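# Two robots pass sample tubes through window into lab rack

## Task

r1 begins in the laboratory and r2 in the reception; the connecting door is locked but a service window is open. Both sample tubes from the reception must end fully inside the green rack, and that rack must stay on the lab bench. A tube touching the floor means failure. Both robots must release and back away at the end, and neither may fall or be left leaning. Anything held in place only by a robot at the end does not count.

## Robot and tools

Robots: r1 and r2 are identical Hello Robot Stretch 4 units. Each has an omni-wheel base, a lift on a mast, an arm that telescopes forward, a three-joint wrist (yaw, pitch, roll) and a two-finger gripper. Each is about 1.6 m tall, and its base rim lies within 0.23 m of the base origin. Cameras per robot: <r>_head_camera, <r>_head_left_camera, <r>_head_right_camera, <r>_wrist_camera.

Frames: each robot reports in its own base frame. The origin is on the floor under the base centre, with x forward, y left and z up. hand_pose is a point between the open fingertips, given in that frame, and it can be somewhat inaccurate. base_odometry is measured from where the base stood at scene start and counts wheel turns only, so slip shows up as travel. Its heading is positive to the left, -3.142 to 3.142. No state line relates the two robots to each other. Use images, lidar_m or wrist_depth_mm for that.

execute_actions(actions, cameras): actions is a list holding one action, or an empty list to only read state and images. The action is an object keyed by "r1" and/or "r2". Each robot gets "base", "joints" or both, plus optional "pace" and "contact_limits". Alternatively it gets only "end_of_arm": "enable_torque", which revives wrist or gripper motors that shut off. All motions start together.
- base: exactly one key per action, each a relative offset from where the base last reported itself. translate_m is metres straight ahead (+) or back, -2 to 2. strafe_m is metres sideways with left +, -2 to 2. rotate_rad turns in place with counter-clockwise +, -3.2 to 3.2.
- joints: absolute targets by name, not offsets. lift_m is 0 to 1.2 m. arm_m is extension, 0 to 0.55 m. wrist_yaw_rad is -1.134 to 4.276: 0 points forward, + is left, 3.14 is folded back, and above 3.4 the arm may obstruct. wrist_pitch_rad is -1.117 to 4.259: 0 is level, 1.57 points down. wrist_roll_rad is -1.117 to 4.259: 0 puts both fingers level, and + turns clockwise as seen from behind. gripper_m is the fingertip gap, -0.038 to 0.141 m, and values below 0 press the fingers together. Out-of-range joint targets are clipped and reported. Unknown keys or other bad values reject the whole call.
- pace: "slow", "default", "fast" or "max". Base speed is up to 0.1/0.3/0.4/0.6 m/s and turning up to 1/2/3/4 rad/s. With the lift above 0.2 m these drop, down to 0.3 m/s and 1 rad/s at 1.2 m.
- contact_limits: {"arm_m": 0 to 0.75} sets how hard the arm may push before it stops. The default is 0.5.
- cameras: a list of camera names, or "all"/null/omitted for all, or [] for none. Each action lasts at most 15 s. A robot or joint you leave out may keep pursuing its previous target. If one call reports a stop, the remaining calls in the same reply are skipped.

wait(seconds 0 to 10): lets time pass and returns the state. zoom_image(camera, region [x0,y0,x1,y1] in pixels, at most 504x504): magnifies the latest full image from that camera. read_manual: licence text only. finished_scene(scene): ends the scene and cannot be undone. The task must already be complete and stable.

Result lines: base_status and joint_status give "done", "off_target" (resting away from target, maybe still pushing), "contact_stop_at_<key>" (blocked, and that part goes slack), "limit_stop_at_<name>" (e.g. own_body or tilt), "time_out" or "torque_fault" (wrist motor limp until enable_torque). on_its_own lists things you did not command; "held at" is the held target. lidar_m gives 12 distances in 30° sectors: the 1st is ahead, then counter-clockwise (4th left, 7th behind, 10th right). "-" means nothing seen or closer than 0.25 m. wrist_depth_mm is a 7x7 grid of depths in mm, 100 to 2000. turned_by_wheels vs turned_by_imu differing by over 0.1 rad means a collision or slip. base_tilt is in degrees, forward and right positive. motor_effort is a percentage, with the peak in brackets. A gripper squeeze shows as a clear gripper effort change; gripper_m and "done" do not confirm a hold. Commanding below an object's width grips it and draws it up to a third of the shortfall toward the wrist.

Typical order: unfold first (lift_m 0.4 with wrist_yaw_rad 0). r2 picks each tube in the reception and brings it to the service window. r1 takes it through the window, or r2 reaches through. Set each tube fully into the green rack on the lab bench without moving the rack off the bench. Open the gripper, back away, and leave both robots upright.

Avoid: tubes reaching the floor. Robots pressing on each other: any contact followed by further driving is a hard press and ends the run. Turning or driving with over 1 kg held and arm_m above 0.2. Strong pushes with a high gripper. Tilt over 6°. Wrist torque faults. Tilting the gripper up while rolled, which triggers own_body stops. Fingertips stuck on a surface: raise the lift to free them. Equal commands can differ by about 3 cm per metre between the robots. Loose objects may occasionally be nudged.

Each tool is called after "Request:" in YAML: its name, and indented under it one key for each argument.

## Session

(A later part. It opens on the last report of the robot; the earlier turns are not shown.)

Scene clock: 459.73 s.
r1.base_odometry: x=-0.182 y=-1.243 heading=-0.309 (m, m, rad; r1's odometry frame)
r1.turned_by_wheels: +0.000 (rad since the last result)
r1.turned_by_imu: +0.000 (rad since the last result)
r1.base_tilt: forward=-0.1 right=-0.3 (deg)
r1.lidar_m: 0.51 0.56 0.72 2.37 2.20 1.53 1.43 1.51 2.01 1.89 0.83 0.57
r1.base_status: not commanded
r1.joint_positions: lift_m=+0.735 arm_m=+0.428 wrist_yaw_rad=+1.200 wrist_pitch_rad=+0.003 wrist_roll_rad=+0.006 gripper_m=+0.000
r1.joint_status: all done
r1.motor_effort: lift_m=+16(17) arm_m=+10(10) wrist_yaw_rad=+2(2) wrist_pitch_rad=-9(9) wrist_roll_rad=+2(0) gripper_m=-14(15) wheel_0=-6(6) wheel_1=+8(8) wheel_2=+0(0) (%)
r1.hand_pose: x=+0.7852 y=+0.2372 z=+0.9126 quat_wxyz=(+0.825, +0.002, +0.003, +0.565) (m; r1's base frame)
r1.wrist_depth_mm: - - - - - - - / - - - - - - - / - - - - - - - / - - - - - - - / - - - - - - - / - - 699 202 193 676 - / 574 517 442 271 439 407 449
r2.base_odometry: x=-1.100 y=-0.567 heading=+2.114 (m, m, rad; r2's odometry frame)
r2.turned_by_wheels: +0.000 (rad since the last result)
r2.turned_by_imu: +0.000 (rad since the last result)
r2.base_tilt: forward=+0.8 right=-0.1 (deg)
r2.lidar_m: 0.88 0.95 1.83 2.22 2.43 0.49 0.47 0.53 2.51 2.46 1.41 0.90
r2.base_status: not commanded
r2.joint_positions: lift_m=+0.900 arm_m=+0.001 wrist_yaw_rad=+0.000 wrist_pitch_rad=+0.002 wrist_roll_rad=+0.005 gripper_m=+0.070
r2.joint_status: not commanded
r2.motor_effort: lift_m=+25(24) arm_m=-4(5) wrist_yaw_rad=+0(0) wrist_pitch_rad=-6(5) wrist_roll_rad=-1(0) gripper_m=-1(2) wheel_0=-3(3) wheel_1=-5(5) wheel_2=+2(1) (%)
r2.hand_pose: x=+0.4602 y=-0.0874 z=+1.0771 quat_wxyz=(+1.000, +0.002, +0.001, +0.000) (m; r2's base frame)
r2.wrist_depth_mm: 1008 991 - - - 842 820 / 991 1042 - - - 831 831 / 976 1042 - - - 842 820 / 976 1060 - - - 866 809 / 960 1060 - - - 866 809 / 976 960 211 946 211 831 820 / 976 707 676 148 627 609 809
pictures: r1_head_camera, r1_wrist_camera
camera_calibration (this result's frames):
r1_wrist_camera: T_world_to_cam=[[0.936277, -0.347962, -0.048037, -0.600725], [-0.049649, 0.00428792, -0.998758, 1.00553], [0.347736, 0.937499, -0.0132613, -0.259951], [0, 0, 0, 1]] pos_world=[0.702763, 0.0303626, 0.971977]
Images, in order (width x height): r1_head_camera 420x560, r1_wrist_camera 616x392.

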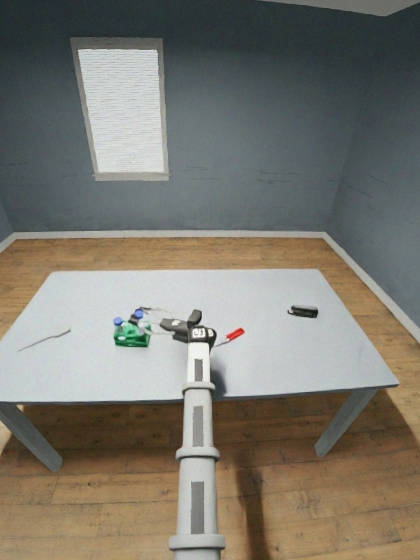

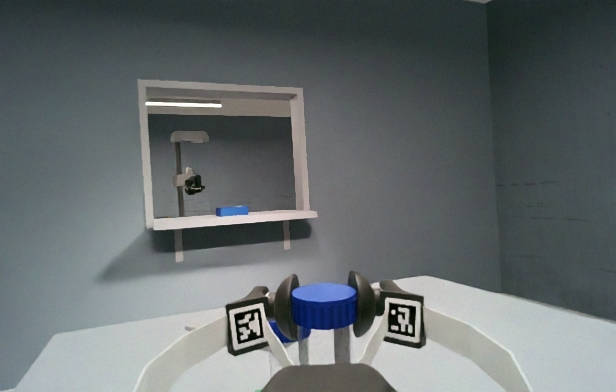

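No slip; entering. Continue.

Request:
execute_actions:
  actions:
    - {"r1":{"joints":{"lift_m":0.70},"pace":"slow"}}
  cameras: ["r1_head_camera","r1_wrist_camera"]

Request:
zoom_image:
  camera: "r1_head_camera"
  region: [90,280,180,360]

Scene clock: 462.77 s.
r1.base_odometry: x=-0.182 y=-1.243 heading=-0.309 (m, m, rad; r1's odometry frame)
r1.turned_by_wheels: +0.000 (rad since the last result)
r1.turned_by_imu: -0.001 (rad since the last result)
r1.base_tilt: forward=+0.0 right=-0.3 (deg)
r1.lidar_m: 0.53 0.55 0.74 2.37 2.15 1.54 1.43 1.52 2.02 1.91 0.81 0.58
r1.base_status: not commanded
r1.joint_positions: lift_m=+0.700 arm_m=+0.428 wrist_yaw_rad=+1.200 wrist_pitch_rad=+0.003 wrist_roll_rad=+0.006 gripper_m=+0.000
r1.joint_status: all done
r1.motor_effort: lift_m=+16(14) arm_m=+10(10) wrist_yaw_rad=+1(1) wrist_pitch_rad=-9(9) wrist_roll_rad=+0(1) gripper_m=-14(17) wheel_0=-5(6) wheel_1=+9(8) wheel_2=+0(0) (%)
r1.hand_pose: x=+0.7852 y=+0.2372 z=+0.8776 quat_wxyz=(+0.825, +0.002, +0.003, +0.565) (m; r1's base frame)
r1.wrist_depth_mm: - - - - - - - / - - - - - - - / - - - - - - - / - - - - - - - / - - - - - - - / - 668 580 202 193 549 544 / 449 430 301 250 248 340 370
r2.base_odometry: x=-1.100 y=-0.567 heading=+2.114 (m, m, rad; r2's odometry frame)
r2.turned_by_wheels: +0.000 (rad since the last result)
r2.turned_by_imu: -0.001 (rad since the last result)
r2.base_tilt: forward=+0.9 right=-0.1 (deg)
r2.lidar_m: 0.88 0.97 1.85 2.21 2.41 0.50 0.49 0.54 2.52 2.49 1.41 0.89
r2.base_status: not commanded
r2.joint_positions: lift_m=+0.900 arm_m=+0.001 wrist_yaw_rad=+0.000 wrist_pitch_rad=+0.002 wrist_roll_rad=+0.005 gripper_m=+0.070
r2.joint_status: not commanded
r2.motor_effort: lift_m=+25(25) arm_m=-4(4) wrist_yaw_rad=+0(0) wrist_pitch_rad=-4(5) wrist_roll_rad=+0(0) gripper_m=-2(0) wheel_0=-3(3) wheel_1=-5(5) wheel_2=+2(1) (%)
r2.hand_pose: x=+0.4602 y=-0.0874 z=+1.0771 quat_wxyz=(+1.000, +0.002, +0.001, +0.000) (m; r2's base frame)
r2.wrist_depth_mm: 976 991 - - - 842 831 / 1008 1025 - - - 842 831 / 991 1042 - - - 842 831 / 976 1042 - - - 854 820 / 991 1025 - - - 854 809 / 976 946 212 960 212 820 809 / 946 715 668 149 627 615 809
pictures: r1_head_camera, r1_wrist_camera
camera_calibration (this result's frames):
r1_wrist_camera: T_world_to_cam=[[0.936277, -0.347962, -0.048037, -0.602407], [-0.049649, 0.00428795, -0.998758, 0.970582], [0.347735, 0.937499, -0.0132612, -0.260415], [0, 0, 0, 1]] pos_world=[0.702764, 0.0303626, 0.936985]
Images, in order (width x height): r1_head_camera 420x560, r1_wrist_camera 616x392.

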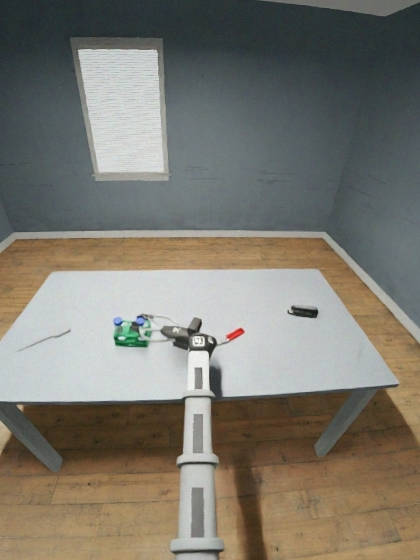

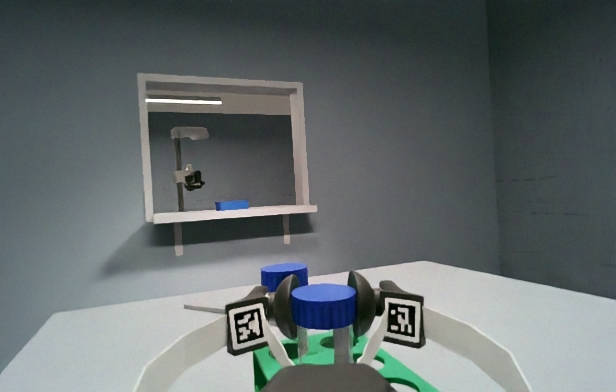

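Region (90, 280, 180, 360) of r1_head_camera's 420x560 image, scaled by 5.600, with more detail than that image has.

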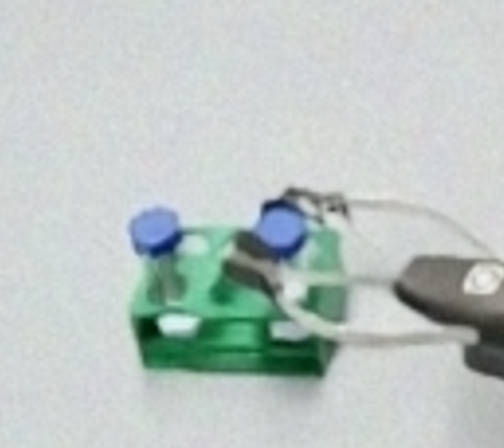

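Level with the first. Release and clear.

Request:
execute_actions:
  actions:
    - {"r1":{"joints":{"gripper_m":0.055},"pace":"slow"}}
  cameras: []

Request:
execute_actions:
  actions:
    - {"r1":{"joints":{"lift_m":0.85}}}
  cameras: []

Request:
execute_actions:
  actions:
    - {"r1":{"joints":{"arm_m":0.005},"base":{"translate_m":-0.2}}}
  cameras: ["r1_head_camera"]

Request:
zoom_image:
  camera: "r1_head_camera"
  region: [80,260,200,360]

Scene clock: 468.00 s.
r1.base_odometry: x=-0.182 y=-1.243 heading=-0.309 (m, m, rad; r1's odometry frame)
r1.turned_by_wheels: +0.000 (rad since the last result)
r1.turned_by_imu: -0.001 (rad since the last result)
r1.base_tilt: forward=-0.2 right=-0.3 (deg)
r1.lidar_m: 0.53 0.52 0.74 2.35 2.13 1.53 1.43 1.50 1.98 1.92 0.83 0.58
r1.base_status: not commanded
r1.joint_positions: lift_m=+0.700 arm_m=+0.428 wrist_yaw_rad=+1.200 wrist_pitch_rad=+0.003 wrist_roll_rad=+0.006 gripper_m=+0.055
r1.joint_status: all done
r1.motor_effort: lift_m=+17(16) arm_m=+10(10) wrist_yaw_rad=+1(1) wrist_pitch_rad=-9(8) wrist_roll_rad=+1(0) gripper_m=-3(16) wheel_0=-5(6) wheel_1=+8(9) wheel_2=+0(0) (%)
r1.hand_pose: x=+0.7852 y=+0.2372 z=+0.8776 quat_wxyz=(+0.825, +0.002, +0.003, +0.565) (m; r1's base frame)
r1.wrist_depth_mm: - - - - - - - / - - - - - - - / - - - - - - - / - - - - - - - / - - - - - - - / - 668 226 215 202 559 544 / 449 430 366 163 277 355 375
r2.base_odometry: x=-1.100 y=-0.567 heading=+2.114 (m, m, rad; r2's odometry frame)
r2.turned_by_wheels: +0.000 (rad since the last result)
r2.turned_by_imu: -0.001 (rad since the last result)
r2.base_tilt: forward=+0.9 right=+0.0 (deg)
r2.lidar_m: 0.88 0.95 1.83 2.22 2.41 0.52 0.49 0.54 2.54 2.47 1.42 0.90
r2.base_status: not commanded
r2.joint_positions: lift_m=+0.900 arm_m=+0.001 wrist_yaw_rad=+0.000 wrist_pitch_rad=+0.002 wrist_roll_rad=+0.005 gripper_m=+0.070
r2.joint_status: not commanded
r2.motor_effort: lift_m=+25(25) arm_m=-4(5) wrist_yaw_rad=+0(0) wrist_pitch_rad=-6(6) wrist_roll_rad=-1(1) gripper_m=-4(2) wheel_0=-3(3) wheel_1=-5(5) wheel_2=+2(1) (%)
r2.hand_pose: x=+0.4602 y=-0.0874 z=+1.0771 quat_wxyz=(+1.000, +0.002, +0.001, +0.000) (m; r2's base frame)
r2.wrist_depth_mm: 1025 976 - - - 842 831 / 991 1042 - - - 842 831 / 991 1025 - - - 866 831 / 976 1042 - - - 878 820 / 991 1042 - - - 866 820 / 976 960 211 946 211 820 809 / 976 715 676 148 634 609 798
pictures: none
No camera images: the call's "cameras" was empty. Leave "cameras" out to get every camera's image.

Scene clock: 469.70 s.
r1.base_odometry: x=-0.182 y=-1.243 heading=-0.309 (m, m, rad; r1's odometry frame)
r1.turned_by_wheels: +0.000 (rad since the last result)
r1.turned_by_imu: +0.000 (rad since the last result)
r1.base_tilt: forward=-0.1 right=-0.3 (deg)
r1.lidar_m: 0.50 0.53 0.74 2.37 2.15 1.54 1.44 1.51 1.99 1.90 0.79 0.59
r1.base_status: not commanded
r1.joint_positions: lift_m=+0.850 arm_m=+0.428 wrist_yaw_rad=+1.200 wrist_pitch_rad=+0.003 wrist_roll_rad=+0.006 gripper_m=+0.055
r1.joint_status: all done
r1.motor_effort: lift_m=+22(21) arm_m=+10(10) wrist_yaw_rad=+1(1) wrist_pitch_rad=-9(9) wrist_roll_rad=-2(0) gripper_m=-2(2) wheel_0=-6(6) wheel_1=+8(8) wheel_2=+0(0) (%)
r1.hand_pose: x=+0.7852 y=+0.2372 z=+1.0272 quat_wxyz=(+0.825, +0.002, +0.003, +0.565) (m; r1's base frame)
r1.wrist_depth_mm: - - - - - - - / - - - - - - - / - - - - - - - / - - - - - - - / - - - - - - - / - - 225 - 202 - - / - - 691 163 699 668 -
r2.base_odometry: x=-1.100 y=-0.567 heading=+2.114 (m, m, rad; r2's odometry frame)
r2.turned_by_wheels: +0.000 (rad since the last result)
r2.turned_by_imu: +0.000 (rad since the last result)
r2.base_tilt: forward=+0.6 right=+0.0 (deg)
r2.lidar_m: 0.87 0.96 1.80 2.20 2.43 0.51 0.48 0.55 2.51 2.50 1.42 0.88
r2.base_status: not commanded
r2.joint_positions: lift_m=+0.900 arm_m=+0.001 wrist_yaw_rad=+0.000 wrist_pitch_rad=+0.002 wrist_roll_rad=+0.005 gripper_m=+0.070
r2.joint_status: not commanded
r2.motor_effort: lift_m=+25(24) arm_m=-5(5) wrist_yaw_rad=+0(0) wrist_pitch_rad=-5(6) wrist_roll_rad=-1(1) gripper_m=-1(0) wheel_0=-3(3) wheel_1=-5(5) wheel_2=+2(1) (%)
r2.hand_pose: x=+0.4602 y=-0.0874 z=+1.0771 quat_wxyz=(+1.000, +0.002, +0.001, +0.000) (m; r2's base frame)
r2.wrist_depth_mm: 991 991 - - - 854 831 / 1008 1025 - - - 842 831 / 976 1025 - - - 842 831 / 991 1025 - - - 866 820 / 976 1042 - - - 854 831 / 976 960 211 946 211 831 820 / 960 707 676 149 640 615 809
pictures: none
No camera images: the call's "cameras" was empty. Leave "cameras" out to get every camera's image.

Scene clock: 472.03 s.
r1.base_odometry: x=-0.373 y=-1.182 heading=-0.309 (m, m, rad; r1's odometry frame)
r1.turned_by_wheels: -0.001 (rad since the last result)
r1.turned_by_imu: +0.000 (rad since the last result)
r1.base_tilt: forward=-0.1 right=-0.3 (deg)
r1.lidar_m: 0.72 0.75 1.03 2.31 1.89 1.30 1.24 1.28 1.74 1.92 1.97 0.80
r1.base_status: done
r1.joint_positions: lift_m=+0.850 arm_m=+0.007 wrist_yaw_rad=+1.200 wrist_pitch_rad=+0.003 wrist_roll_rad=+0.006 gripper_m=+0.055
r1.joint_status: all done
r1.motor_effort: lift_m=+21(21) arm_m=-10(11) wrist_yaw_rad=+1(0) wrist_pitch_rad=-8(9) wrist_roll_rad=+1(4) gripper_m=-2(5) wheel_0=-4(11) wheel_1=-7(10) wheel_2=+1(12) (%)
r1.hand_pose: x=+0.3636 y=+0.2372 z=+1.0273 quat_wxyz=(+0.825, +0.002, +0.003, +0.565) (m; r1's base frame)
r1.wrist_depth_mm: - - - - - - - / - - - - - - - / - - - - - - - / - - - - - - - / - - - - - - - / 1983 - 225 - 203 - 1008 / 1983 - - 163 820 676 699
r2.base_odometry: x=-1.100 y=-0.567 heading=+2.114 (m, m, rad; r2's odometry frame)
r2.turned_by_wheels: +0.000 (rad since the last result)
r2.turned_by_imu: -0.001 (rad since the last result)
r2.base_tilt: forward=+0.7 right=-0.1 (deg)
r2.lidar_m: 0.85 0.96 1.86 2.21 2.44 0.48 0.48 0.56 2.50 2.49 1.41 0.89
r2.base_status: not commanded
r2.joint_positions: lift_m=+0.900 arm_m=+0.001 wrist_yaw_rad=+0.000 wrist_pitch_rad=+0.002 wrist_roll_rad=+0.005 gripper_m=+0.070
r2.joint_status: not commanded
r2.motor_effort: lift_m=+25(25) arm_m=-4(4) wrist_yaw_rad=+1(0) wrist_pitch_rad=-7(5) wrist_roll_rad=-1(1) gripper_m=+0(1) wheel_0=-3(3) wheel_1=-5(5) wheel_2=+2(2) (%)
r2.hand_pose: x=+0.4602 y=-0.0874 z=+1.0771 quat_wxyz=(+1.000, +0.002, +0.001, +0.000) (m; r2's base frame)
r2.wrist_depth_mm: 1008 976 - - - 854 842 / 991 1025 - - - 842 831 / 1008 1042 - - - 842 820 / 976 1042 - - - 866 831 / 976 1025 - - - 854 820 / 960 946 211 931 212 831 809 / 960 707 676 149 634 615 809
pictures: r1_head_camera
Images, in order (width x height): r1_head_camera 420x560.

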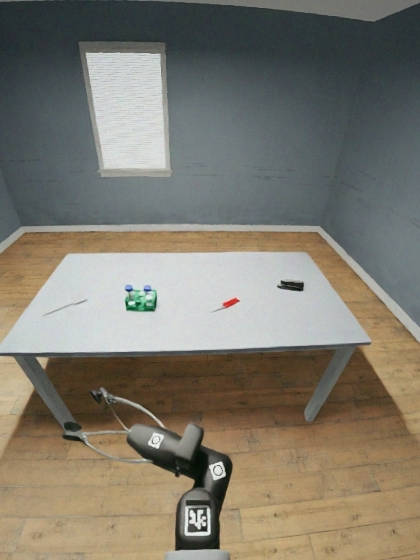

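Region (80, 260, 200, 360) of r1_head_camera's 420x560 image, scaled by 4.200, with more detail than that image has.

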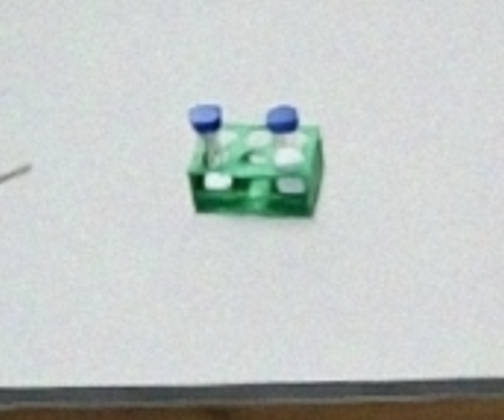

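Request:
finished_scene:
  scene: 1

The scene is finished: the task was done.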